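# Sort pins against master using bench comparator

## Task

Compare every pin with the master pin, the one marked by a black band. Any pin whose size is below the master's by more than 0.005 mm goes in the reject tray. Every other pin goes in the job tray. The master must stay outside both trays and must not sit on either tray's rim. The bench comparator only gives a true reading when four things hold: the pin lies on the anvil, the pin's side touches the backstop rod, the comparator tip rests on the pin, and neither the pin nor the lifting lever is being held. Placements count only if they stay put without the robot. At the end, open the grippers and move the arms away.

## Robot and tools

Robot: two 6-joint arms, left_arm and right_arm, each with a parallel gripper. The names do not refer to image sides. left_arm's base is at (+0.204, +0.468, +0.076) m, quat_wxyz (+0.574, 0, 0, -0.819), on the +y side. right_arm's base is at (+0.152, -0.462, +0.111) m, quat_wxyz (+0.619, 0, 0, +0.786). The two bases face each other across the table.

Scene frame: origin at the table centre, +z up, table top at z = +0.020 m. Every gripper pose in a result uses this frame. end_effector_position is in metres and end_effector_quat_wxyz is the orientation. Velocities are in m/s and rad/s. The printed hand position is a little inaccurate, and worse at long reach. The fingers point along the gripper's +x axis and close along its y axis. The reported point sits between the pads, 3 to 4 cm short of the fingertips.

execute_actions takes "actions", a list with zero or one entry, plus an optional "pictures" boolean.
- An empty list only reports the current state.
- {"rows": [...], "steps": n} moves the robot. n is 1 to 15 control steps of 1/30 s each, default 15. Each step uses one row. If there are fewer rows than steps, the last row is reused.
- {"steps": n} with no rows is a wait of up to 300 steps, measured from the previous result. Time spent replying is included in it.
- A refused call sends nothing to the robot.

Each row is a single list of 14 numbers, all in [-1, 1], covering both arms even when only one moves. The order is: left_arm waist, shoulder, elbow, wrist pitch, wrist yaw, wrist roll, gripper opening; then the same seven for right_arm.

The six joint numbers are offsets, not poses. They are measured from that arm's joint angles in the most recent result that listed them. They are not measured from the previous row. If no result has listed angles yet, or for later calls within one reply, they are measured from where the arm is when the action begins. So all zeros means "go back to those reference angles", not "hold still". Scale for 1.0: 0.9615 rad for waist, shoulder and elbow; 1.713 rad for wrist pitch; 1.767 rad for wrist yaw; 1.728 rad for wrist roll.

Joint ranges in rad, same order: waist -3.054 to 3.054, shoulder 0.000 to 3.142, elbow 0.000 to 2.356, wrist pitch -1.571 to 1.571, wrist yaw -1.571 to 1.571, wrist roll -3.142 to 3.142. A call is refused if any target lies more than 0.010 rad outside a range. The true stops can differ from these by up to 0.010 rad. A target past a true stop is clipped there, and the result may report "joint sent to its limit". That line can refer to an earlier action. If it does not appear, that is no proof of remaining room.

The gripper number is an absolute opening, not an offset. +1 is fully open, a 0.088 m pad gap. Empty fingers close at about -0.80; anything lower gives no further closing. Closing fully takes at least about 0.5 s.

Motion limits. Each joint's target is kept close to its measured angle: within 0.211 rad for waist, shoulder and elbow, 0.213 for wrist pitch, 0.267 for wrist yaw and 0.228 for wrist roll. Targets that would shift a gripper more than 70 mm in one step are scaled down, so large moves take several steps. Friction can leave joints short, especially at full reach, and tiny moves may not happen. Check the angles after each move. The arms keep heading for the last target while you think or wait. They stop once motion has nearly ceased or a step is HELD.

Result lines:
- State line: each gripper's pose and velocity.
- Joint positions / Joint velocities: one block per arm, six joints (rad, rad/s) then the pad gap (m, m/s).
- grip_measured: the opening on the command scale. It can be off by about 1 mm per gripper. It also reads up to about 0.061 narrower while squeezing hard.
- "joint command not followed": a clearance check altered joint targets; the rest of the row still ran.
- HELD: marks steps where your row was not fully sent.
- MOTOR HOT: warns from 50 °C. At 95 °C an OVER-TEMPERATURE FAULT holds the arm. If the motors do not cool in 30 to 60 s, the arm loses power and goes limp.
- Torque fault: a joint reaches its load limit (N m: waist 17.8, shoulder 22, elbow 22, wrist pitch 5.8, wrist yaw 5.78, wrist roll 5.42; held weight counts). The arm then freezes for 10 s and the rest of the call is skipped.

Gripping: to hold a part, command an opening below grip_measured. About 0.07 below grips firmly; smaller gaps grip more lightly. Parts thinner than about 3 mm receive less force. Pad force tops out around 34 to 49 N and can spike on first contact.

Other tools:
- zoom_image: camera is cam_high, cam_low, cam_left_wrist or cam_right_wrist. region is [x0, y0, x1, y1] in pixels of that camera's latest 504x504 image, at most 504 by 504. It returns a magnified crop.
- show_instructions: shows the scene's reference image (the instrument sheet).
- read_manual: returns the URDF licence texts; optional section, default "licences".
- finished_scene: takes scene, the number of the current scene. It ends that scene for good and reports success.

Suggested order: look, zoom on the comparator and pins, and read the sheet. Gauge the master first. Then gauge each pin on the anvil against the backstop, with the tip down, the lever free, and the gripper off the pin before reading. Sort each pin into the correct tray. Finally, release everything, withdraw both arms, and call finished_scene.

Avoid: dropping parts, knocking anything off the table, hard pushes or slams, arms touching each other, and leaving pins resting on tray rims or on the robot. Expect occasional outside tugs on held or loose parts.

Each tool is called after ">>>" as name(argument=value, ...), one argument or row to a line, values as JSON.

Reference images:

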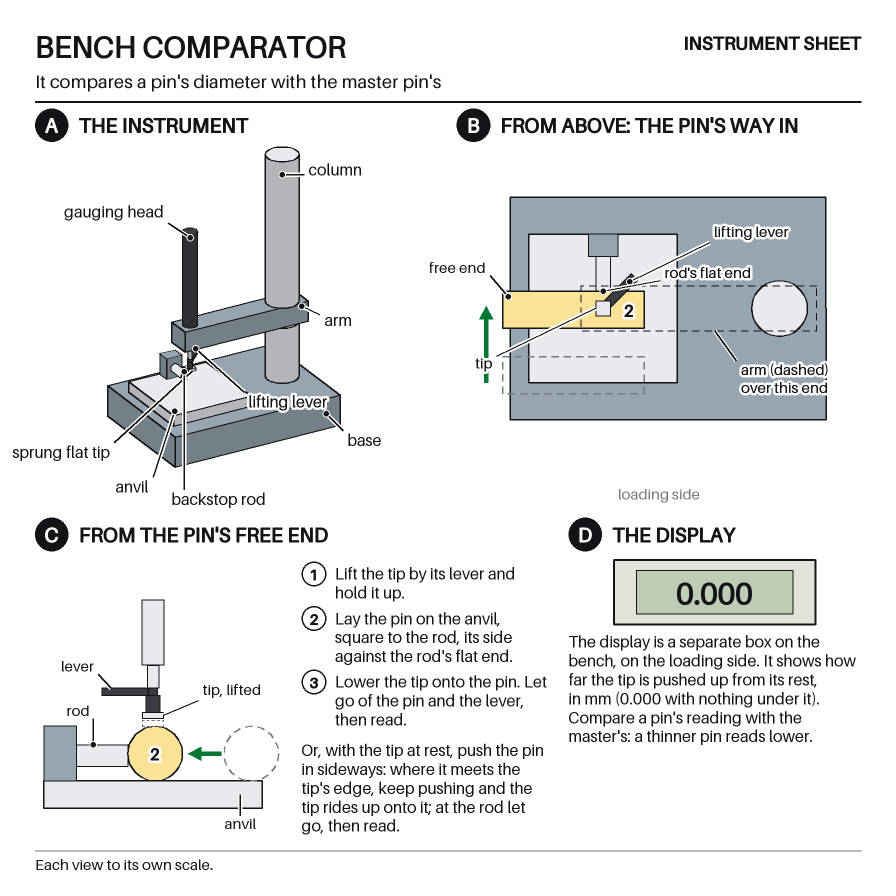

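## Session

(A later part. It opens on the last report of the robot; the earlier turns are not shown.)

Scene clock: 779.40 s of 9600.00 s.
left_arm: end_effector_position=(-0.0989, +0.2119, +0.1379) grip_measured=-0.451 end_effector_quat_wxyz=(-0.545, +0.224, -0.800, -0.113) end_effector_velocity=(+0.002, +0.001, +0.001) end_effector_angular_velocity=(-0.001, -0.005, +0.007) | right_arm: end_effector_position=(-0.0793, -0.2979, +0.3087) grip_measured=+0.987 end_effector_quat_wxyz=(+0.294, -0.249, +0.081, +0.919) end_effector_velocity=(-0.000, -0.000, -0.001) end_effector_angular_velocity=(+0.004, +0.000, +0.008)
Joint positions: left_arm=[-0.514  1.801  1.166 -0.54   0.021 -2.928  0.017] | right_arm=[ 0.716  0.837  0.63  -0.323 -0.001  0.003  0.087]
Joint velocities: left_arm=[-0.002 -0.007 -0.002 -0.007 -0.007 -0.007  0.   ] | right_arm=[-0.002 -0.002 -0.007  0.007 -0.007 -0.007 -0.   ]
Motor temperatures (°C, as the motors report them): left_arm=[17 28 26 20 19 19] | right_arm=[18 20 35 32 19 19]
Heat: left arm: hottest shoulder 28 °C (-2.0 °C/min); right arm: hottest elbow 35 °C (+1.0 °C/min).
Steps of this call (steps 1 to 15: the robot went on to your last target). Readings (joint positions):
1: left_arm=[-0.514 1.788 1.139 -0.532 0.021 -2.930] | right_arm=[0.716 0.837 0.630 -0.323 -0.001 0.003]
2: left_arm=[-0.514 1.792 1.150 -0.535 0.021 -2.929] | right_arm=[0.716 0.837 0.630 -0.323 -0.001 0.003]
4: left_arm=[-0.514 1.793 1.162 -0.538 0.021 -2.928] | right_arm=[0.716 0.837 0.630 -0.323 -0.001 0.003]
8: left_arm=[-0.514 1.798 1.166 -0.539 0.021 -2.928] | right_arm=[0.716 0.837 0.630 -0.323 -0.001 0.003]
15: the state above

Same as before; repeat extension, then lower.

>>> execute_actions(
  actions=[
    {"rows":[[-0.005,0.05,0.12,-0.04,0,0,-0.8,0,0,0,0,0,0,1],[-0.005,0.14,0.25,-0.064,0,0,-0.8,0,0,0,0,0,0,1],[-0.005,0.14,0.25,-0.064,0,0,-0.8,0,0,0,0,0,0,1],[-0.005,0.22,0.39,-0.08,0,0,-0.8,0,0,0,0,0,0,1],[-0.005,0.3,0.52,-0.1,0,0,-0.8,0,0,0,0,0,0,1],[-0.005,0.36,0.6,-0.113,0,0,-0.8,0,0,0,0,0,0,1],[-0.005,0.415,0.675,-0.118,0,0,-0.8,0,0,0,0,0,0,1]],"steps":15},
  ],
  pictures=false,
)

>>> execute_actions(
  actions=[
    {"steps":10},
  ],
)

Scene clock: 785.10 s of 9600.00 s.
left_arm: end_effector_position=(-0.1875, +0.1368, +0.1496) grip_measured=-0.451 end_effector_quat_wxyz=(-0.536, +0.227, -0.806, -0.109) end_effector_velocity=(-0.058, -0.052, +0.108) end_effector_angular_velocity=(-0.214, +0.244, +0.012) | right_arm: end_effector_position=(-0.0793, -0.2979, +0.3087) grip_measured=+0.987 end_effector_quat_wxyz=(+0.294, -0.249, +0.081, +0.919) end_effector_velocity=(+0.002, +0.001, +0.000) end_effector_angular_velocity=(+0.017, -0.015, +0.002)
Joint positions: left_arm=[-0.516  2.203  1.791 -0.739  0.021 -2.928  0.017] | right_arm=[ 0.716  0.837  0.63  -0.323 -0.001  0.003  0.087]
Joint velocities: left_arm=[ 0.002 -0.002  0.315  0.007 -0.007 -0.007  0.   ] | right_arm=[-0.002 -0.002  0.002 -0.007  0.007 -0.022  0.   ]
Motor temperatures (°C, as the motors report them): left_arm=[17 29 27 20 19 19] | right_arm=[18 20 35 32 19 19]
Heat: left arm: hottest shoulder 29 °C (-1.0 °C/min); right arm: hottest elbow 35 °C (+1.0 °C/min).
Steps of this call (steps 1 to 15: the robot went on to your last target; steps 16 to 90: nothing new was sent; then 2.20 s passed at rest; steps 91 to 105: all 15 steps of this action). Readings (joint positions):
91: left_arm=[-0.514 1.810 1.185 -0.565 0.021 -2.928] | right_arm=[0.716 0.837 0.630 -0.323 -0.001 0.003]
92: left_arm=[-0.515 1.839 1.231 -0.611 0.021 -2.928] | right_arm=[0.716 0.837 0.630 -0.323 -0.001 0.003]
94: left_arm=[-0.515 1.913 1.340 -0.631 0.021 -2.928] | right_arm=[0.716 0.837 0.630 -0.323 -0.001 0.003]
98: left_arm=[-0.516 2.109 1.607 -0.710 0.021 -2.928] | right_arm=[0.716 0.837 0.630 -0.323 -0.001 0.003]
105: the state above

Scene clock: 785.43 s of 9600.00 s.
left_arm: end_effector_position=(-0.1894, +0.1352, +0.1538) grip_measured=-0.451 end_effector_quat_wxyz=(-0.532, +0.228, -0.808, -0.107) end_effector_velocity=(+0.001, +0.004, -0.002) end_effector_angular_velocity=(+0.010, -0.008, +0.016) | right_arm: end_effector_position=(-0.0793, -0.2979, +0.3087) grip_measured=+0.987 end_effector_quat_wxyz=(+0.294, -0.249, +0.081, +0.919) end_effector_velocity=(+0.002, +0.001, +0.000) end_effector_angular_velocity=(+0.007, -0.008, -0.005)
Joint positions: left_arm=[-0.516  2.203  1.805 -0.743  0.021 -2.928  0.017] | right_arm=[ 0.716  0.837  0.63  -0.323 -0.001  0.003  0.087]
Joint velocities: left_arm=[-0.007 -0.002 -0.007 -0.007 -0.007 -0.022 -0.   ] | right_arm=[-0.002 -0.002  0.002 -0.007  0.007 -0.007 -0.   ]
Motor temperatures (°C, as the motors report them): left_arm=[17 29 27 20 19 19] | right_arm=[18 20 35 32 19 19]
Heat: left arm: hottest shoulder 29 °C (-1.0 °C/min); right arm: hottest elbow 35 °C (+1.0 °C/min).
Steps of this call (steps 1 to 10: the robot went on to your last target). Readings (joint positions):
1: left_arm=[-0.516 2.203 1.800 -0.739 0.021 -2.928] | right_arm=[0.716 0.837 0.630 -0.323 -0.001 0.003]
2: left_arm=[-0.516 2.203 1.804 -0.739 0.021 -2.928] | right_arm=[0.716 0.837 0.630 -0.323 -0.001 0.003]
4: left_arm=[-0.516 2.203 1.805 -0.740 0.021 -2.928] | right_arm=[0.716 0.837 0.630 -0.323 -0.001 0.003]
8: left_arm=[-0.516 2.203 1.805 -0.743 0.021 -2.928] | right_arm=[0.716 0.837 0.630 -0.323 -0.001 0.003]
10: the state above

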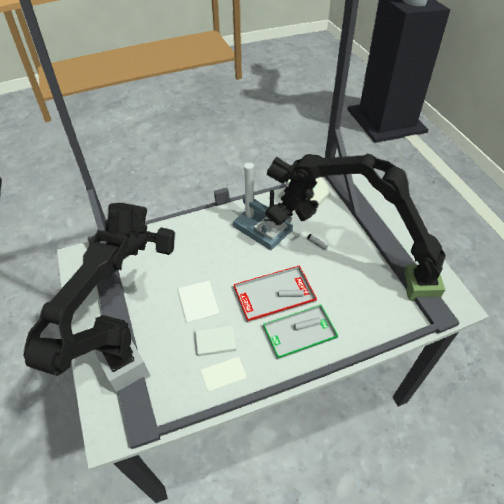

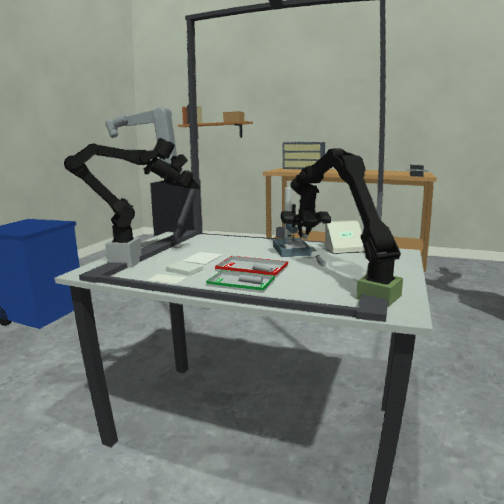

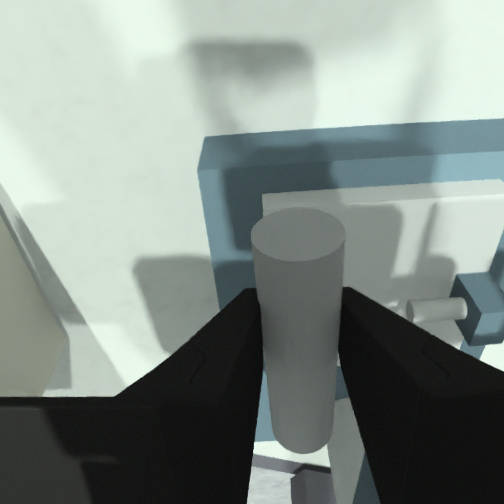

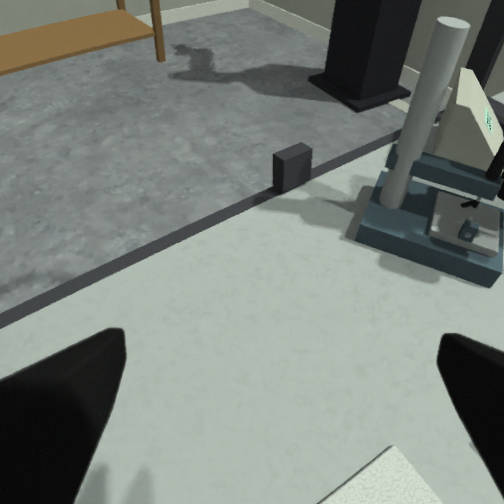

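>>> execute_actions(
  actions=[
    {"rows":[[0,0.02,0.03,-0.006,0,0,-0.8,0,0,0,0,0,0,1],[0,0.045,0.055,-0.011,0,0,-0.8,0,0,0,0,0,0,1],[0,0.07,0.066,-0.013,0,0,-0.8,0,0,0,0,0,0,1],[0,0.094,0.066,-0.013,0,0,-0.8,0,0,0,0,0,0,1]],"steps":15},
  ],
)

Scene clock: 789.53 s of 9600.00 s.
left_arm: end_effector_position=(-0.1930, +0.1317, +0.1268) grip_measured=-0.451 end_effector_quat_wxyz=(-0.553, +0.221, -0.795, -0.117) end_effector_velocity=(+0.004, -0.002, -0.000) end_effector_angular_velocity=(-0.015, -0.023, +0.031) | right_arm: end_effector_position=(-0.0793, -0.2979, +0.3087) grip_measured=+0.987 end_effector_quat_wxyz=(+0.294, -0.249, +0.081, +0.919) end_effector_velocity=(+0.000, -0.004, -0.006) end_effector_angular_velocity=(-0.009, -0.026, +0.028)
Joint positions: left_arm=[-0.515  2.288  1.856 -0.765  0.02  -2.928  0.017] | right_arm=[ 0.716  0.837  0.63  -0.323 -0.001  0.003  0.087]
Joint velocities: left_arm=[-0.002 -0.002 -0.002 -0.007 -0.037 -0.022 -0.   ] | right_arm=[-0.002  0.002 -0.002 -0.022 -0.022 -0.022 -0.   ]
Motor temperatures (°C, as the motors report them): left_arm=[17 30 27 20 19 19] | right_arm=[18 20 35 32 19 19]
Heat: left arm: hottest shoulder 30 °C (+1.0 °C/min); right arm: hottest elbow 35 °C (+1.0 °C/min).
Steps of this call (steps 1 to 30: the robot went on to your last target; steps 31 to 90: nothing new was sent; then 0.60 s passed at rest; steps 91 to 105: all 15 steps of this action). Readings (joint positions):
91: left_arm=[-0.516 2.205 1.807 -0.745 0.021 -2.928] | right_arm=[0.716 0.837 0.630 -0.323 -0.001 0.003]
92: left_arm=[-0.516 2.212 1.816 -0.753 0.021 -2.928] | right_arm=[0.716 0.837 0.630 -0.323 -0.001 0.003]
94: left_arm=[-0.516 2.238 1.840 -0.757 0.021 -2.928] | right_arm=[0.716 0.837 0.630 -0.323 -0.001 0.003]
98: left_arm=[-0.515 2.279 1.853 -0.763 0.020 -2.928] | right_arm=[0.716 0.837 0.630 -0.323 -0.001 0.003]
105: the state above

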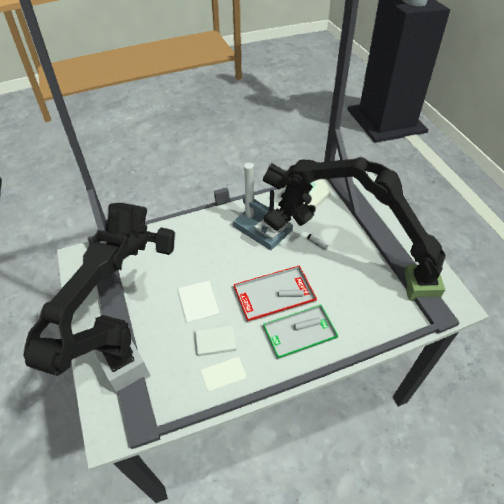

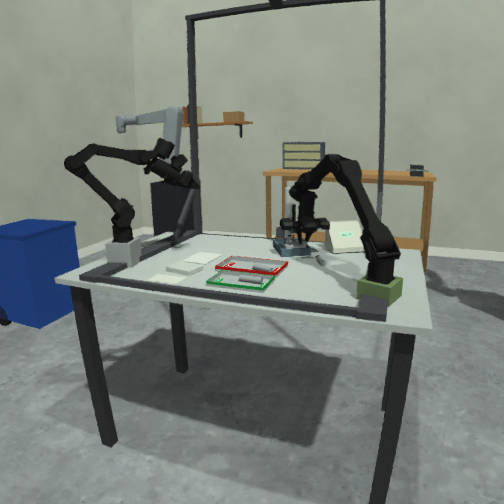

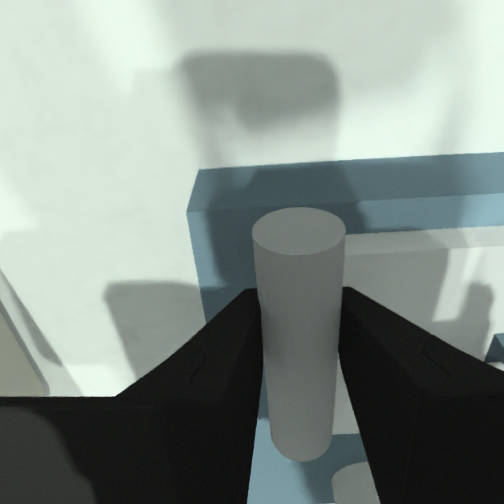

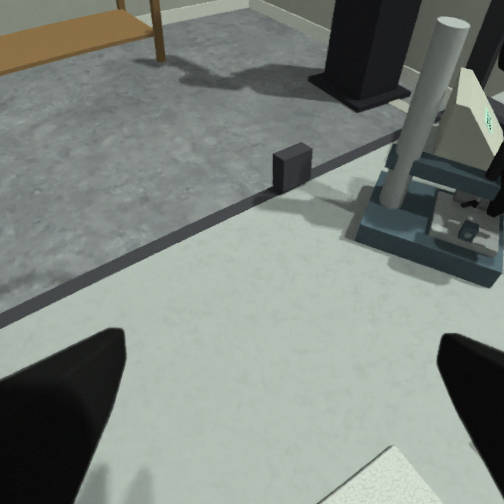

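Sweep to about −0.443.

>>> execute_actions(
  actions=[
    {"rows":[[0.015,0,0,0,0,0.005,-0.8,0,0,0,0,0,0,1],[0.03,0,0,0,0,0.01,-0.8,0,0,0,0,0,0,1],[0.04,0,0,0,0,0.014,-0.8,0,0,0,0,0,0,1],[0.05,0,0,0,0,0.018,-0.8,0,0,0,0,0,0,1],[0.055,0,0,0,0,0.021,-0.8,0,0,0,0,0,0,1],[0.06,0,0,0,0,0.024,-0.8,0,0,0,0,0,0,1],[0.065,0,0,0,0,0.027,-0.8,0,0,0,0,0,0,1],[0.07,0,0,0,0,0.028,-0.8,0,0,0,0,0,0,1],[0.075,0,0,0,0,0.028,-0.8,0,0,0,0,0,0,1],[0.08,0,0,0,0,0.028,-0.8,0,0,0,0,0,0,1],[0.086,0,0,0,0,0.028,-0.8,0,0,0,0,0,0,1]],"steps":15},
  ],
)

Scene clock: 795.50 s of 9600.00 s.
left_arm: end_effector_position=(-0.1702, +0.1066, +0.1268) grip_measured=-0.451 end_effector_quat_wxyz=(-0.553, +0.232, -0.791, -0.120) end_effector_velocity=(-0.000, +0.003, -0.000) end_effector_angular_velocity=(+0.012, +0.001, +0.002) | right_arm: end_effector_position=(-0.0793, -0.2979, +0.3087) grip_measured=+0.987 end_effector_quat_wxyz=(+0.294, -0.249, +0.081, +0.919) end_effector_velocity=(+0.000, +0.001, +0.001) end_effector_angular_velocity=(+0.006, +0.004, +0.003)
Joint positions: left_arm=[-0.447  2.288  1.856 -0.765  0.03  -2.882  0.017] | right_arm=[ 0.716  0.837  0.63  -0.323 -0.001  0.003  0.087]
Joint velocities: left_arm=[-0.002 -0.002 -0.002 -0.007  0.007 -0.007 -0.   ] | right_arm=[-0.007 -0.002 -0.002  0.007 -0.007 -0.007  0.   ]
Motor temperatures (°C, as the motors report them): left_arm=[17 32 28 20 19 19] | right_arm=[18 20 35 32 19 19]
Heat: left arm: hottest shoulder 32 °C (+3.0 °C/min); right arm: hottest elbow 35 °C (+1.0 °C/min).
Steps of this call (steps 1 to 15: the robot went on to your last target; steps 16 to 90: nothing new was sent; then 2.47 s passed at rest; steps 91 to 105: all 15 steps of this action). Readings (joint positions):
91: left_arm=[-0.514 2.288 1.856 -0.765 0.020 -2.928] | right_arm=[0.716 0.837 0.630 -0.323 -0.001 0.003]
92: left_arm=[-0.513 2.288 1.856 -0.765 0.020 -2.926] | right_arm=[0.716 0.837 0.630 -0.323 -0.001 0.003]
94: left_arm=[-0.501 2.288 1.856 -0.765 0.020 -2.915] | right_arm=[0.716 0.837 0.630 -0.323 -0.001 0.003]
98: left_arm=[-0.464 2.288 1.856 -0.765 0.020 -2.893] | right_arm=[0.716 0.837 0.630 -0.323 -0.001 0.003]
105: the state above

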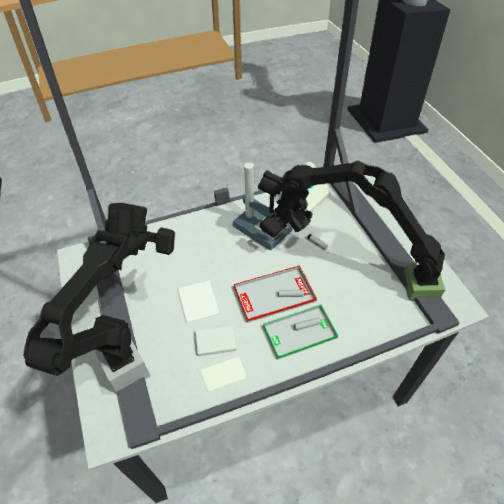

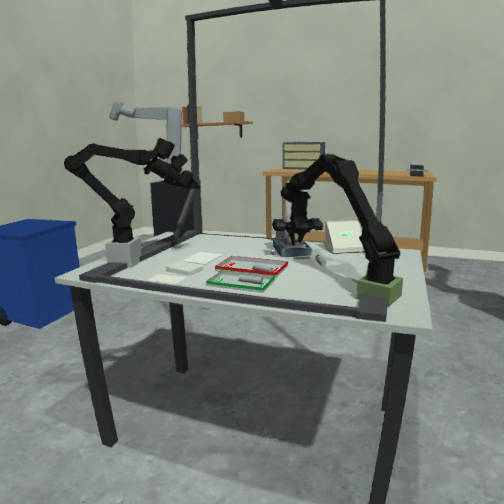

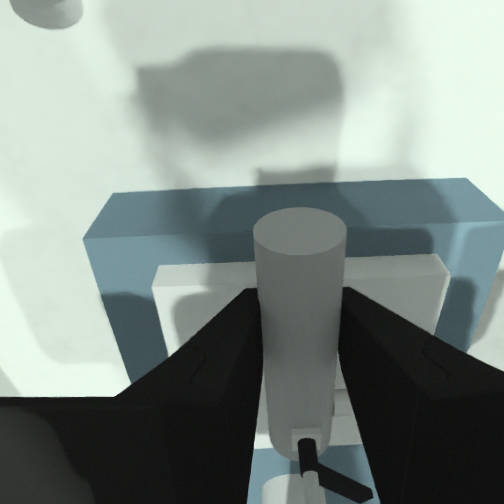

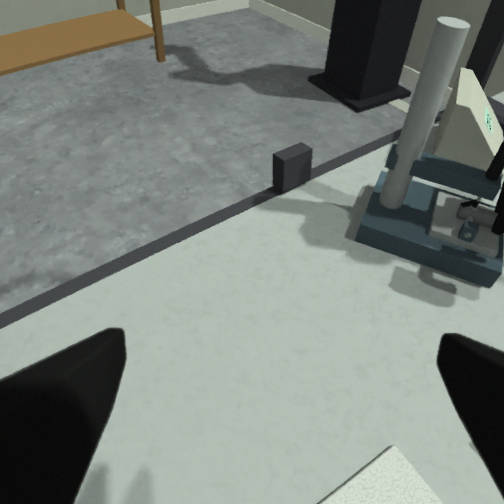

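>>> execute_actions(
  actions=[
    {"rows":[[0,0,0,0,0,0,-0.55,0,0,0,0,0,0,1],[0,0,0,0,0,0,-0.4,0,0,0,0,0,0,1],[0,0,0,0,0,0,-0.4,0,0,0,0,0,0,1],[0,0,0,0,0,0,-0.3,0,0,0,0,0,0,1],[0,0,0,0,0,0,-0.3,0,0,0,0,0,0,1],[0,0,0,0,0,0,-0.1,0,0,0,0,0,0,1]],"steps":15},
  ],
)

Scene clock: 810.40 s of 9600.00 s.
left_arm: end_effector_position=(-0.1705, +0.1069, +0.1268) grip_measured=-0.108 end_effector_quat_wxyz=(-0.553, +0.231, -0.791, -0.119) end_effector_velocity=(+0.001, +0.001, +0.002) end_effector_angular_velocity=(+0.007, +0.002, +0.034) | right_arm: end_effector_position=(-0.0793, -0.2979, +0.3087) grip_measured=+0.987 end_effector_quat_wxyz=(+0.294, -0.249, +0.081, +0.919) end_effector_velocity=(-0.000, -0.002, -0.003) end_effector_angular_velocity=(-0.015, -0.004, +0.005)
Joint positions: left_arm=[-0.448  2.288  1.856 -0.765  0.03  -2.882  0.034] | right_arm=[ 0.716  0.837  0.63  -0.323 -0.001  0.003  0.087]
Joint velocities: left_arm=[-0.002 -0.007 -0.002 -0.007 -0.007 -0.037  0.004] | right_arm=[ 0.002  0.002 -0.002 -0.007 -0.007  0.007 -0.   ]
Motor temperatures (°C, as the motors report them): left_arm=[17 35 28 20 19 19] | right_arm=[18 20 35 32 19 19]
Heat: left arm: hottest shoulder 35 °C (+6.0 °C/min); right arm: hottest elbow 35 °C (+0.0 °C/min).
Steps of this call (steps 1 to 15: the robot went on to your last target; steps 16 to 90: nothing new was sent; then 11.40 s passed at rest; steps 91 to 105: all 15 steps of this action). Readings (joint positions):
91: left_arm=[-0.448 2.288 1.856 -0.765 0.030 -2.882] | right_arm=[0.716 0.837 0.630 -0.323 -0.001 0.003]
92: left_arm=[-0.448 2.288 1.856 -0.765 0.030 -2.882] | right_arm=[0.716 0.837 0.630 -0.323 -0.001 0.003]
94: left_arm=[-0.448 2.288 1.856 -0.765 0.030 -2.882] | right_arm=[0.716 0.837 0.630 -0.323 -0.001 0.003]
98: left_arm=[-0.448 2.288 1.856 -0.765 0.030 -2.882] | right_arm=[0.716 0.837 0.630 -0.323 -0.001 0.003]
105: the state above

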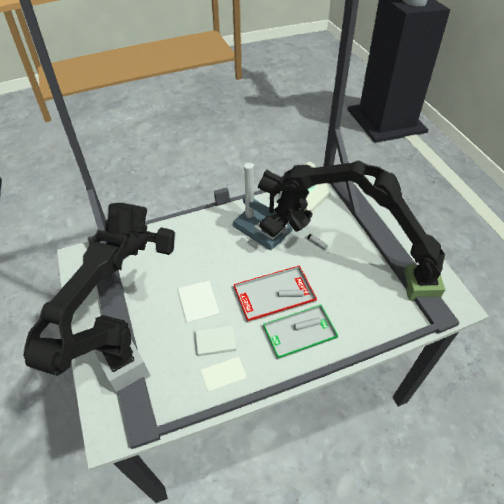

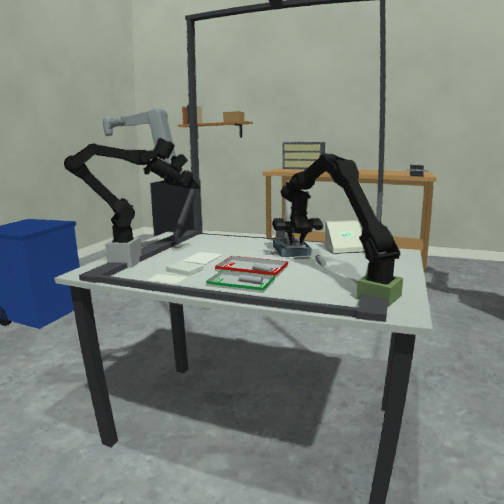

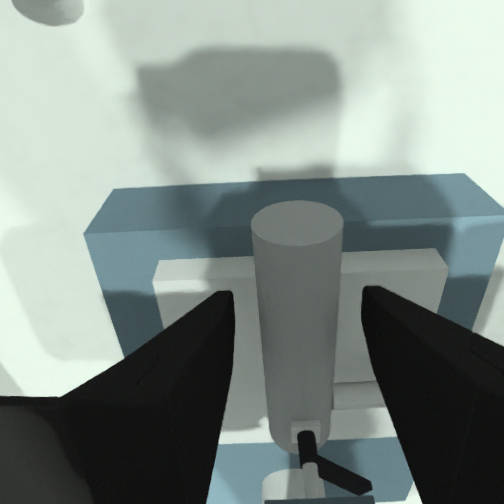

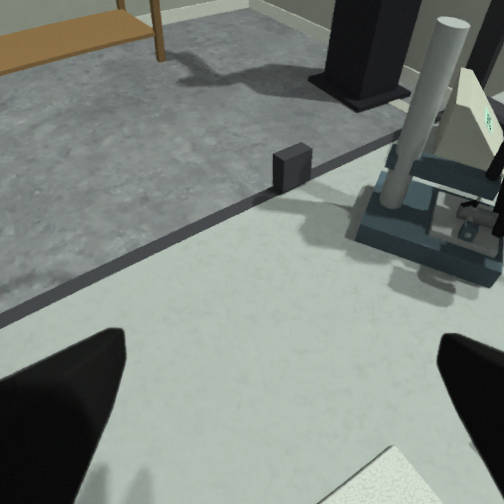

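>>> zoom_image(
  camera="cam_low",
  region=[315,210,385,260],
)

Region (315, 210, 385, 260) of cam_low's 504x504 image, scaled by 7.200, with more detail than that image has; it fills the top 360 rows of this view, and the rest is white.

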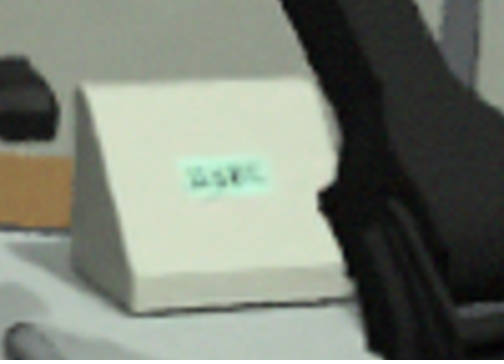

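Not legible. Retreat to view.

>>> execute_actions(
  actions=[
    {"rows":[[0,-0.04,0,0,0,0,-0.1,0,0,0,0,0,0,1],[0,-0.04,0,0,0,0,-0.1,0,0,0,0,0,0,1],[0,-0.04,0,0,0,0,-0.1,0,0,0,0,0,0,1],[0,-0.09,0,0,0,0,-0.1,0,0,0,0,0,0,1],[0,-0.09,0,0,0,0,-0.1,0,0,0,0,0,0,1],[0,-0.09,0,0,0,0,-0.1,0,0,0,0,0,0,1],[0,-0.09,0,0,0,0,-0.1,0,0,0,0,0,0,1],[0,-0.352,-0.474,0.067,0,0,-0.1,0,0,0,0,0,0,1]],"steps":15},
  ],
  pictures=false,
)

>>> execute_actions(
  actions=[
    {"steps":12},
  ],
  pictures=false,
)

Scene clock: 817.87 s of 9600.00 s.
left_arm: end_effector_position=(-0.1214, +0.1550, +0.1693) grip_measured=-0.102 end_effector_quat_wxyz=(-0.530, +0.241, -0.806, -0.107) end_effector_velocity=(+0.121, +0.122, -0.231) end_effector_angular_velocity=(+0.479, -0.465, +0.014) | right_arm: end_effector_position=(-0.0793, -0.2979, +0.3087) grip_measured=+0.987 end_effector_quat_wxyz=(+0.294, -0.249, +0.081, +0.919) end_effector_velocity=(+0.003, +0.002, -0.003) end_effector_angular_velocity=(+0.001, -0.016, -0.010)
Joint positions: left_arm=[-0.448  1.938  1.463 -0.66   0.03  -2.882  0.034] | right_arm=[ 0.716  0.837  0.63  -0.323 -0.001  0.003  0.087]
Joint velocities: left_arm=[-0.002  0.002 -0.686  0.022  0.007 -0.022 -0.   ] | right_arm=[-0.007  0.002 -0.002 -0.007  0.007 -0.007 -0.   ]
Motor temperatures (°C, as the motors report them): left_arm=[17 36 28 20 19 19] | right_arm=[18 20 35 32 19 19]
Heat: left arm: hottest shoulder 36 °C (+7.0 °C/min); right arm: hottest elbow 35 °C (+0.0 °C/min).
Steps of this call (steps 1 to 15: the robot went on to your last target; steps 16 to 90: nothing new was sent; then 3.97 s passed at rest; steps 91 to 105: all 15 steps of this action). Readings (joint positions):
91: left_arm=[-0.448 2.285 1.856 -0.765 0.030 -2.882] | right_arm=[0.716 0.837 0.630 -0.323 -0.001 0.003]
92: left_arm=[-0.448 2.283 1.856 -0.765 0.030 -2.882] | right_arm=[0.716 0.837 0.630 -0.323 -0.001 0.003]
94: left_arm=[-0.448 2.268 1.856 -0.765 0.030 -2.882] | right_arm=[0.716 0.837 0.630 -0.323 -0.001 0.003]
98: left_arm=[-0.448 2.192 1.816 -0.720 0.030 -2.882] | right_arm=[0.716 0.837 0.630 -0.323 -0.001 0.003]
105: the state above

Scene clock: 818.27 s of 9600.00 s.
left_arm: end_effector_position=(-0.1114, +0.1649, +0.1441) grip_measured=-0.102 end_effector_quat_wxyz=(-0.554, +0.231, -0.791, -0.120) end_effector_velocity=(+0.000, +0.003, -0.000) end_effector_angular_velocity=(+0.006, -0.005, +0.016) | right_arm: end_effector_position=(-0.0793, -0.2979, +0.3087) grip_measured=+0.987 end_effector_quat_wxyz=(+0.294, -0.249, +0.081, +0.919) end_effector_velocity=(-0.001, -0.005, -0.006) end_effector_angular_velocity=(-0.026, -0.015, +0.033)
Joint positions: left_arm=[-0.448  1.954  1.404 -0.651  0.03  -2.882  0.034] | right_arm=[ 0.716  0.837  0.63  -0.323 -0.001  0.003  0.087]
Joint velocities: left_arm=[-0.007 -0.002 -0.002 -0.007 -0.007 -0.022 -0.   ] | right_arm=[-0.002  0.002 -0.002 -0.022 -0.037 -0.007 -0.   ]
Motor temperatures (°C, as the motors report them): left_arm=[17 36 28 20 19 19] | right_arm=[18 20 35 32 19 19]
Heat: left arm: hottest shoulder 36 °C (+7.1 °C/min); right arm: hottest elbow 35 °C (+0.0 °C/min).
Steps of this call (steps 1 to 12: the robot went on to your last target). Readings (joint positions):
1: left_arm=[-0.448 1.940 1.443 -0.658 0.030 -2.882] | right_arm=[0.716 0.837 0.630 -0.323 -0.001 0.003]
2: left_arm=[-0.448 1.946 1.427 -0.658 0.030 -2.882] | right_arm=[0.716 0.837 0.630 -0.323 -0.001 0.003]
4: left_arm=[-0.448 1.954 1.408 -0.658 0.030 -2.882] | right_arm=[0.716 0.837 0.630 -0.323 -0.001 0.003]
8: left_arm=[-0.448 1.954 1.404 -0.651 0.030 -2.882] | right_arm=[0.716 0.837 0.630 -0.323 -0.001 0.003]
12: the state above

>>> execute_actions(
  actions=[
    {"rows":[[-0.324,-0.191,-0.077,0.17,-0.014,-0.071,-0.1,0,0,0,0,0,0,1]],"steps":15},
  ],
  pictures=false,
)

>>> execute_actions(
  actions=[
    {"steps":10},
  ],
)

Scene clock: 822.03 s of 9600.00 s.
left_arm: end_effector_position=(-0.2200, +0.2594, +0.2358) grip_measured=-0.102 end_effector_quat_wxyz=(-0.389, +0.178, -0.903, -0.026) end_effector_velocity=(+0.030, -0.016, -0.040) end_effector_angular_velocity=(+0.033, -0.090, +0.072) | right_arm: end_effector_position=(-0.0793, -0.2979, +0.3087) grip_measured=+0.987 end_effector_quat_wxyz=(+0.294, -0.249, +0.081, +0.919) end_effector_velocity=(+0.000, -0.001, +0.000) end_effector_angular_velocity=(-0.010, +0.004, +0.000)
Joint positions: left_arm=[-0.763  1.769  1.342 -0.366  0.011 -2.999  0.034] | right_arm=[ 0.716  0.837  0.63  -0.323 -0.001  0.003  0.087]
Joint velocities: left_arm=[ 0.051 -0.002 -0.105  0.007 -0.022 -0.007 -0.   ] | right_arm=[-0.002 -0.002  0.002 -0.007 -0.007  0.007 -0.   ]
Motor temperatures (°C, as the motors report them): left_arm=[17 36 28 20 19 19] | right_arm=[18 20 35 32 19 19]
Heat: left arm: hottest shoulder 36 °C (+7.1 °C/min); right arm: hottest elbow 35 °C (+0.0 °C/min).
Steps of this call (steps 1 to 30: the robot went on to your last target; steps 31 to 90: nothing new was sent; then 0.27 s passed at rest; steps 91 to 105: all 15 steps of this action). Readings (joint positions):
91: left_arm=[-0.458 1.936 1.394 -0.620 0.020 -2.898] | right_arm=[0.716 0.837 0.630 -0.323 -0.001 0.003]
92: left_arm=[-0.483 1.919 1.377 -0.580 0.015 -2.919] | right_arm=[0.716 0.837 0.630 -0.323 -0.001 0.003]
94: left_arm=[-0.558 1.878 1.359 -0.503 0.015 -2.947] | right_arm=[0.716 0.837 0.630 -0.323 -0.001 0.003]
98: left_arm=[-0.721 1.799 1.353 -0.394 0.015 -2.986] | right_arm=[0.716 0.837 0.630 -0.323 -0.001 0.003]
105: the state above

Scene clock: 822.37 s of 9600.00 s.
left_arm: end_effector_position=(-0.2193, +0.2586, +0.2347) grip_measured=-0.102 end_effector_quat_wxyz=(-0.389, +0.180, -0.903, -0.026) end_effector_velocity=(+0.005, -0.000, -0.003) end_effector_angular_velocity=(+0.010, -0.020, +0.013) | right_arm: end_effector_position=(-0.0793, -0.2979, +0.3087) grip_measured=+0.987 end_effector_quat_wxyz=(+0.294, -0.249, +0.081, +0.919) end_effector_velocity=(+0.001, -0.001, -0.001) end_effector_angular_velocity=(+0.011, -0.011, +0.015)
Joint positions: left_arm=[-0.761  1.769  1.338 -0.362  0.01  -2.999  0.034] | right_arm=[ 0.716  0.837  0.63  -0.323 -0.001  0.003  0.087]
Joint velocities: left_arm=[ 0.002 -0.002 -0.002 -0.022 -0.007 -0.007 -0.   ] | right_arm=[-0.002 -0.007 -0.002 -0.007 -0.007 -0.022 -0.   ]
Motor temperatures (°C, as the motors report them): left_arm=[17 36 28 20 19 19] | right_arm=[18 20 35 32 19 19]
Heat: left arm: hottest shoulder 36 °C (+7.0 °C/min); right arm: hottest elbow 35 °C (+0.0 °C/min).
Steps of this call (steps 1 to 10: the robot went on to your last target). Readings (joint positions):
1: left_arm=[-0.761 1.769 1.340 -0.366 0.011 -2.999] | right_arm=[0.716 0.837 0.630 -0.323 -0.001 0.003]
2: left_arm=[-0.761 1.769 1.338 -0.366 0.010 -2.999] | right_arm=[0.716 0.837 0.630 -0.323 -0.001 0.003]
4: left_arm=[-0.761 1.769 1.338 -0.363 0.010 -2.999] | right_arm=[0.716 0.837 0.630 -0.323 -0.001 0.003]
8: left_arm=[-0.761 1.769 1.338 -0.362 0.010 -2.999] | right_arm=[0.716 0.837 0.630 -0.323 -0.001 0.003]
10: the state above

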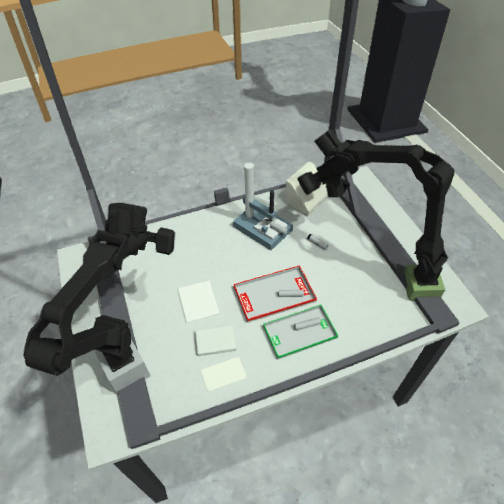

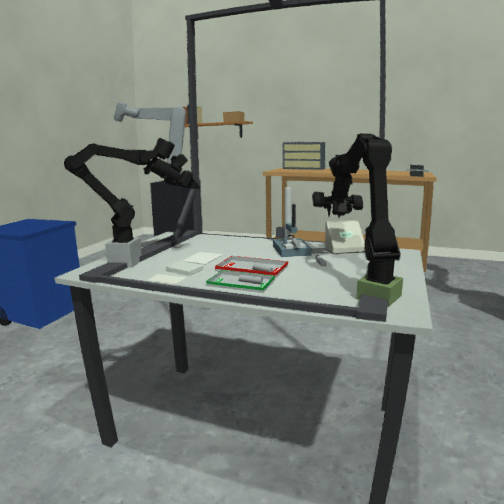

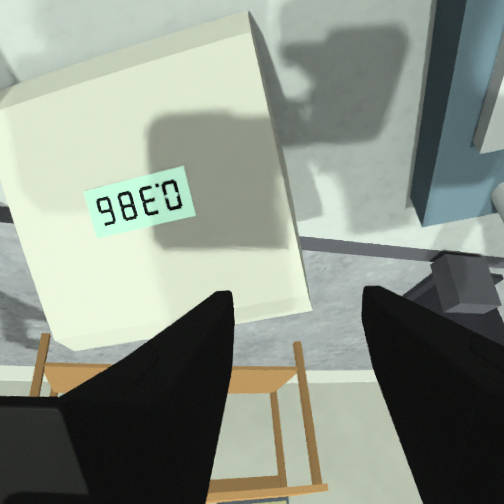

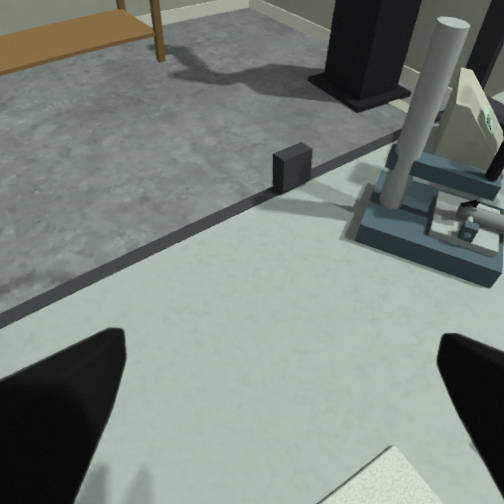

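>>> zoom_image(
  camera="cam_left_wrist",
  region=[70,150,210,250],
)

>>> zoom_image(
  camera="cam_high",
  region=[230,180,330,260],
)

Region (70, 150, 210, 250) of cam_left_wrist's 504x504 image, scaled by 3.600, with more detail than that image has; it fills the top 360 rows of this view, and the rest is white.

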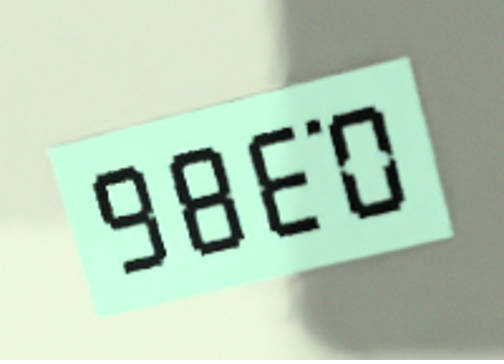

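Region (230, 180, 330, 260) of cam_high's 504x504 image, scaled by 5.040, with more detail than that image has; it fills the top 403 rows of this view, and the rest is white.

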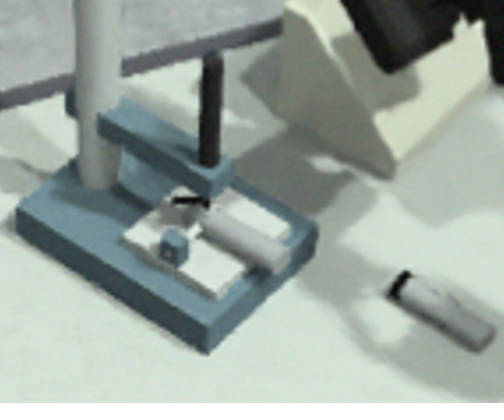

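>>> execute_actions(
  actions=[
    {"rows":[[0.326,0.188,0.065,-0.168,0.008,0.064,-0.08,0,0,0,0,0,0,1]],"steps":15},
  ],
  pictures=false,
)

>>> execute_actions(
  actions=[
    {"steps":15},
  ],
  pictures=false,
)

Scene clock: 830.27 s of 9600.00 s.
left_arm: end_effector_position=(-0.1075, +0.1637, +0.1428) grip_measured=-0.082 end_effector_quat_wxyz=(-0.554, +0.240, -0.787, -0.124) end_effector_velocity=(-0.030, +0.012, +0.019) end_effector_angular_velocity=(-0.046, +0.013, -0.075) | right_arm: end_effector_position=(-0.0793, -0.2979, +0.3087) grip_measured=+0.987 end_effector_quat_wxyz=(+0.294, -0.249, +0.081, +0.919) end_effector_velocity=(+0.002, +0.001, -0.002) end_effector_angular_velocity=(+0.004, -0.012, -0.005)
Joint positions: left_arm=[-0.443  1.948  1.392 -0.644  0.019 -2.894  0.035] | right_arm=[ 0.716  0.837  0.63  -0.323 -0.001  0.003  0.087]
Joint velocities: left_arm=[-0.076 -0.002  0.061 -0.022 -0.022  0.007 -0.   ] | right_arm=[-0.002 -0.002 -0.002 -0.007  0.007 -0.007 -0.   ]
Motor temperatures (°C, as the motors report them): left_arm=[17 35 28 21 19 19] | right_arm=[18 20 35 32 19 19]
Heat: left arm: hottest shoulder 35 °C (+7.1 °C/min); right arm: hottest elbow 35 °C (+0.0 °C/min).
Steps of this call (steps 1 to 15: the robot went on to your last target; steps 16 to 90: nothing new was sent; then 4.40 s passed at rest; steps 91 to 105: all 15 steps of this action). Readings (joint positions):
91: left_arm=[-0.752 1.785 1.346 -0.388 0.017 -2.989] | right_arm=[0.716 0.837 0.630 -0.323 -0.001 0.003]
92: left_arm=[-0.728 1.802 1.362 -0.424 0.019 -2.972] | right_arm=[0.716 0.837 0.630 -0.323 -0.001 0.003]
94: left_arm=[-0.657 1.844 1.381 -0.496 0.019 -2.945] | right_arm=[0.716 0.837 0.630 -0.323 -0.001 0.003]
98: left_arm=[-0.492 1.925 1.382 -0.610 0.019 -2.907] | right_arm=[0.716 0.837 0.630 -0.323 -0.001 0.003]
105: the state above

Scene clock: 830.77 s of 9600.00 s.
left_arm: end_effector_position=(-0.1080, +0.1648, +0.1429) grip_measured=-0.082 end_effector_quat_wxyz=(-0.555, +0.238, -0.787, -0.123) end_effector_velocity=(+0.002, +0.001, -0.000) end_effector_angular_velocity=(-0.002, -0.012, -0.007) | right_arm: end_effector_position=(-0.0793, -0.2979, +0.3087) grip_measured=+0.987 end_effector_quat_wxyz=(+0.294, -0.249, +0.081, +0.919) end_effector_velocity=(+0.001, -0.001, -0.001) end_effector_angular_velocity=(+0.001, -0.004, +0.008)
Joint positions: left_arm=[-0.446  1.948  1.393 -0.647  0.019 -2.894  0.035] | right_arm=[ 0.716  0.837  0.63  -0.323 -0.001  0.003  0.087]
Joint velocities: left_arm=[-0.002 -0.002 -0.002 -0.007 -0.007  0.007 -0.   ] | right_arm=[-0.002 -0.007 -0.002 -0.007 -0.007 -0.007 -0.   ]
Motor temperatures (°C, as the motors report them): left_arm=[17 35 28 21 19 19] | right_arm=[18 20 35 32 19 19]
Heat: left arm: hottest shoulder 35 °C (+7.2 °C/min); right arm: hottest elbow 35 °C (+0.0 °C/min).
Steps of this call (steps 1 to 15: the robot went on to your last target). Readings (joint positions):
1: left_arm=[-0.445 1.948 1.393 -0.644 0.019 -2.894] | right_arm=[0.716 0.837 0.630 -0.323 -0.001 0.003]
2: left_arm=[-0.446 1.948 1.393 -0.646 0.019 -2.894] | right_arm=[0.716 0.837 0.630 -0.323 -0.001 0.003]
4: left_arm=[-0.446 1.948 1.393 -0.647 0.019 -2.894] | right_arm=[0.716 0.837 0.630 -0.323 -0.001 0.003]
8: left_arm=[-0.446 1.948 1.393 -0.647 0.019 -2.894] | right_arm=[0.716 0.837 0.630 -0.323 -0.001 0.003]
15: the state above
All arms were judged still, so your last target was given up. Only a new action makes them travel on or press farther. Fingers that are still opening or closing keep moving.

Target (−0.448, 2.20,1.79,−0.735, yaw .03, roll −2.885).

>>> execute_actions(
  actions=[
    {"rows":[[-0.002,0.13,0.21,-0.026,0.006,0.005,-0.08,0,0,0,0,0,0,1],[-0.002,0.13,0.21,-0.026,0.006,0.005,-0.08,0,0,0,0,0,0,1],[-0.002,0.13,0.21,-0.026,0.006,0.005,-0.08,0,0,0,0,0,0,1],[-0.002,0.262,0.413,-0.051,0.006,0.005,-0.08,0,0,0,0,0,0,1]],"steps":15},
  ],
  pictures=false,
)

>>> execute_actions(
  actions=[
    {"steps":15},
  ],
  pictures=false,
)

Scene clock: 865.07 s of 9600.00 s.
left_arm: end_effector_position=(-0.1633, +0.1113, +0.1543) grip_measured=-0.082 end_effector_quat_wxyz=(-0.531, +0.245, -0.803, -0.110) end_effector_velocity=(-0.003, -0.003, +0.012) end_effector_angular_velocity=(-0.014, +0.010, +0.007) | right_arm: end_effector_position=(-0.0793, -0.2979, +0.3087) grip_measured=+0.987 end_effector_quat_wxyz=(+0.294, -0.249, +0.081, +0.919) end_effector_velocity=(+0.003, -0.000, -0.008) end_effector_angular_velocity=(-0.010, -0.032, -0.005)
Joint positions: left_arm=[-0.446  2.187  1.779 -0.731  0.024 -2.89   0.035] | right_arm=[ 0.716  0.837  0.63  -0.323 -0.001  0.003  0.087]
Joint velocities: left_arm=[-0.002 -0.002  0.037 -0.022 -0.007 -0.007 -0.   ] | right_arm=[-0.002  0.002 -0.007 -0.022  0.007 -0.007 -0.001]
Motor temperatures (°C, as the motors report them): left_arm=[17 35 29 20 19 19] | right_arm=[18 20 35 32 19 19]
Heat: left arm: hottest shoulder 35 °C (+1.0 °C/min); right arm: hottest elbow 35 °C (+0.0 °C/min).
Steps of this call (steps 1 to 90: nothing new was sent; then 30.80 s passed at rest; steps 91 to 105: all 15 steps of this action). Readings (joint positions):
91: left_arm=[-0.446 1.968 1.425 -0.680 0.020 -2.893] | right_arm=[0.716 0.837 0.630 -0.323 -0.001 0.003]
92: left_arm=[-0.446 1.996 1.473 -0.687 0.022 -2.892] | right_arm=[0.716 0.837 0.630 -0.323 -0.001 0.003]
94: left_arm=[-0.446 2.066 1.575 -0.695 0.022 -2.891] | right_arm=[0.716 0.837 0.630 -0.323 -0.001 0.003]
98: left_arm=[-0.446 2.174 1.748 -0.718 0.023 -2.890] | right_arm=[0.716 0.837 0.630 -0.323 -0.001 0.003]
105: the state above

Scene clock: 865.57 s of 9600.00 s.
left_arm: end_effector_position=(-0.1634, +0.1112, +0.1540) grip_measured=-0.082 end_effector_quat_wxyz=(-0.532, +0.245, -0.803, -0.111) end_effector_velocity=(+0.002, +0.002, -0.002) end_effector_angular_velocity=(+0.002, -0.015, -0.006) | right_arm: end_effector_position=(-0.0793, -0.2979, +0.3087) grip_measured=+0.987 end_effector_quat_wxyz=(+0.294, -0.249, +0.081, +0.919) end_effector_velocity=(+0.000, -0.001, +0.000) end_effector_angular_velocity=(+0.001, -0.004, +0.008)
Joint positions: left_arm=[-0.446  2.189  1.78  -0.732  0.024 -2.89   0.035] | right_arm=[ 0.716  0.837  0.63  -0.323 -0.001  0.003  0.087]
Joint velocities: left_arm=[-0.002 -0.002 -0.007 -0.007 -0.007  0.007  0.   ] | right_arm=[-0.002 -0.002  0.002 -0.007 -0.007 -0.007 -0.   ]
Motor temperatures (°C, as the motors report them): left_arm=[17 35 29 20 19 19] | right_arm=[18 20 35 32 19 19]
Heat: left arm: hottest shoulder 35 °C (+1.0 °C/min); right arm: hottest elbow 35 °C (+0.0 °C/min).
Steps of this call (steps 1 to 15: the robot went on to your last target). Readings (joint positions):
1: left_arm=[-0.446 2.187 1.779 -0.731 0.024 -2.890] | right_arm=[0.716 0.837 0.630 -0.323 -0.001 0.003]
2: left_arm=[-0.446 2.187 1.780 -0.731 0.024 -2.890] | right_arm=[0.716 0.837 0.630 -0.323 -0.001 0.003]
4: left_arm=[-0.446 2.187 1.780 -0.732 0.024 -2.890] | right_arm=[0.716 0.837 0.630 -0.323 -0.001 0.003]
8: left_arm=[-0.446 2.188 1.780 -0.732 0.024 -2.890] | right_arm=[0.716 0.837 0.630 -0.323 -0.001 0.003]
15: the state above
All arms were judged still, so your last target was given up. Only a new action makes them travel on or press farther. Fingers that are still opening or closing keep moving.

To (2.295,1.86,−0.767).

>>> execute_actions(
  actions=[
    {"rows":[[-0.003,0.04,0.045,-0.01,0.002,0.003,-0.08,0,0,0,0,0,0,1],[-0.003,0.08,0.085,-0.02,0.003,0.004,-0.08,0,0,0,0,0,0,1],[-0.003,0.113,0.085,-0.022,0.004,0.005,-0.08,0,0,0,0,0,0,1]],"steps":15},
  ],
)

Scene clock: 869.40 s of 9600.00 s.
left_arm: end_effector_position=(-0.1692, +0.1061, +0.1264) grip_measured=-0.082 end_effector_quat_wxyz=(-0.554, +0.234, -0.790, -0.122) end_effector_velocity=(+0.004, +0.000, -0.008) end_effector_angular_velocity=(+0.017, -0.015, +0.026) | right_arm: end_effector_position=(-0.0793, -0.2979, +0.3087) grip_measured=+0.987 end_effector_quat_wxyz=(+0.294, -0.249, +0.081, +0.919) end_effector_velocity=(+0.000, +0.001, +0.001) end_effector_angular_velocity=(+0.006, +0.004, +0.003)
Joint positions: left_arm=[-0.446  2.289  1.857 -0.768  0.027 -2.886  0.035] | right_arm=[ 0.716  0.837  0.63  -0.323 -0.001  0.003  0.087]
Joint velocities: left_arm=[ 0.002  0.012 -0.002 -0.007 -0.007 -0.022 -0.   ] | right_arm=[-0.007 -0.002 -0.002  0.007 -0.007 -0.007 -0.   ]
Motor temperatures (°C, as the motors report them): left_arm=[17 35 29 20 19 19] | right_arm=[18 20 35 33 19 19]
Heat: left arm: hottest shoulder 35 °C (+0.0 °C/min); right arm: hottest elbow 35 °C (+0.0 °C/min).
Steps of this call (steps 1 to 90: nothing new was sent; then 0.33 s passed at rest; steps 91 to 105: all 15 steps of this action). Readings (joint positions):
91: left_arm=[-0.446 2.193 1.787 -0.739 0.024 -2.890] | right_arm=[0.716 0.837 0.630 -0.323 -0.001 0.003]
92: left_arm=[-0.446 2.206 1.804 -0.749 0.024 -2.890] | right_arm=[0.716 0.837 0.630 -0.323 -0.001 0.003]
94: left_arm=[-0.446 2.240 1.840 -0.751 0.024 -2.888] | right_arm=[0.716 0.837 0.630 -0.323 -0.001 0.003]
98: left_arm=[-0.446 2.283 1.851 -0.767 0.025 -2.887] | right_arm=[0.716 0.837 0.630 -0.323 -0.001 0.003]
105: the state above

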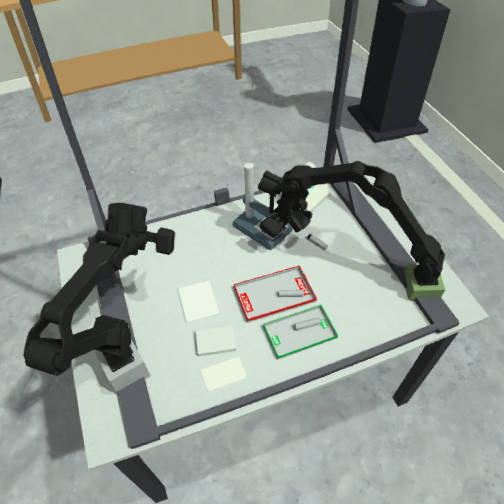

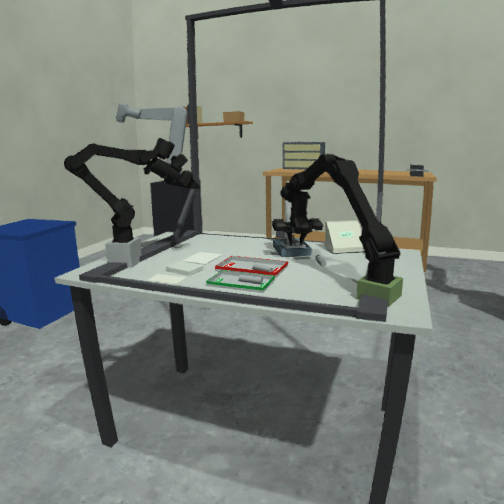

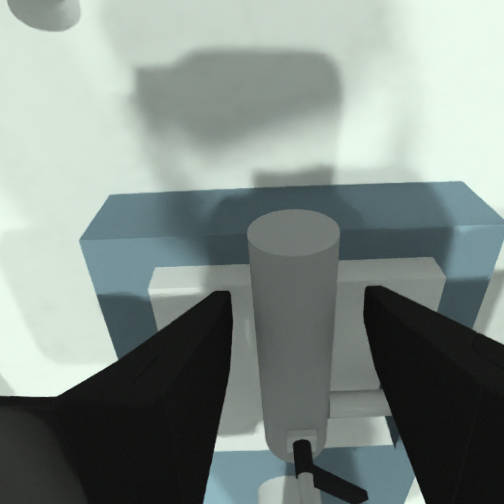

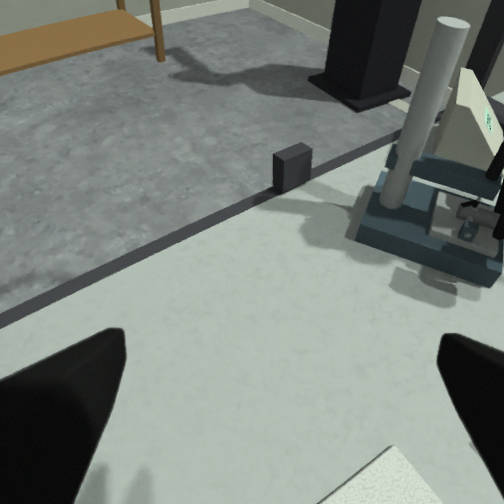

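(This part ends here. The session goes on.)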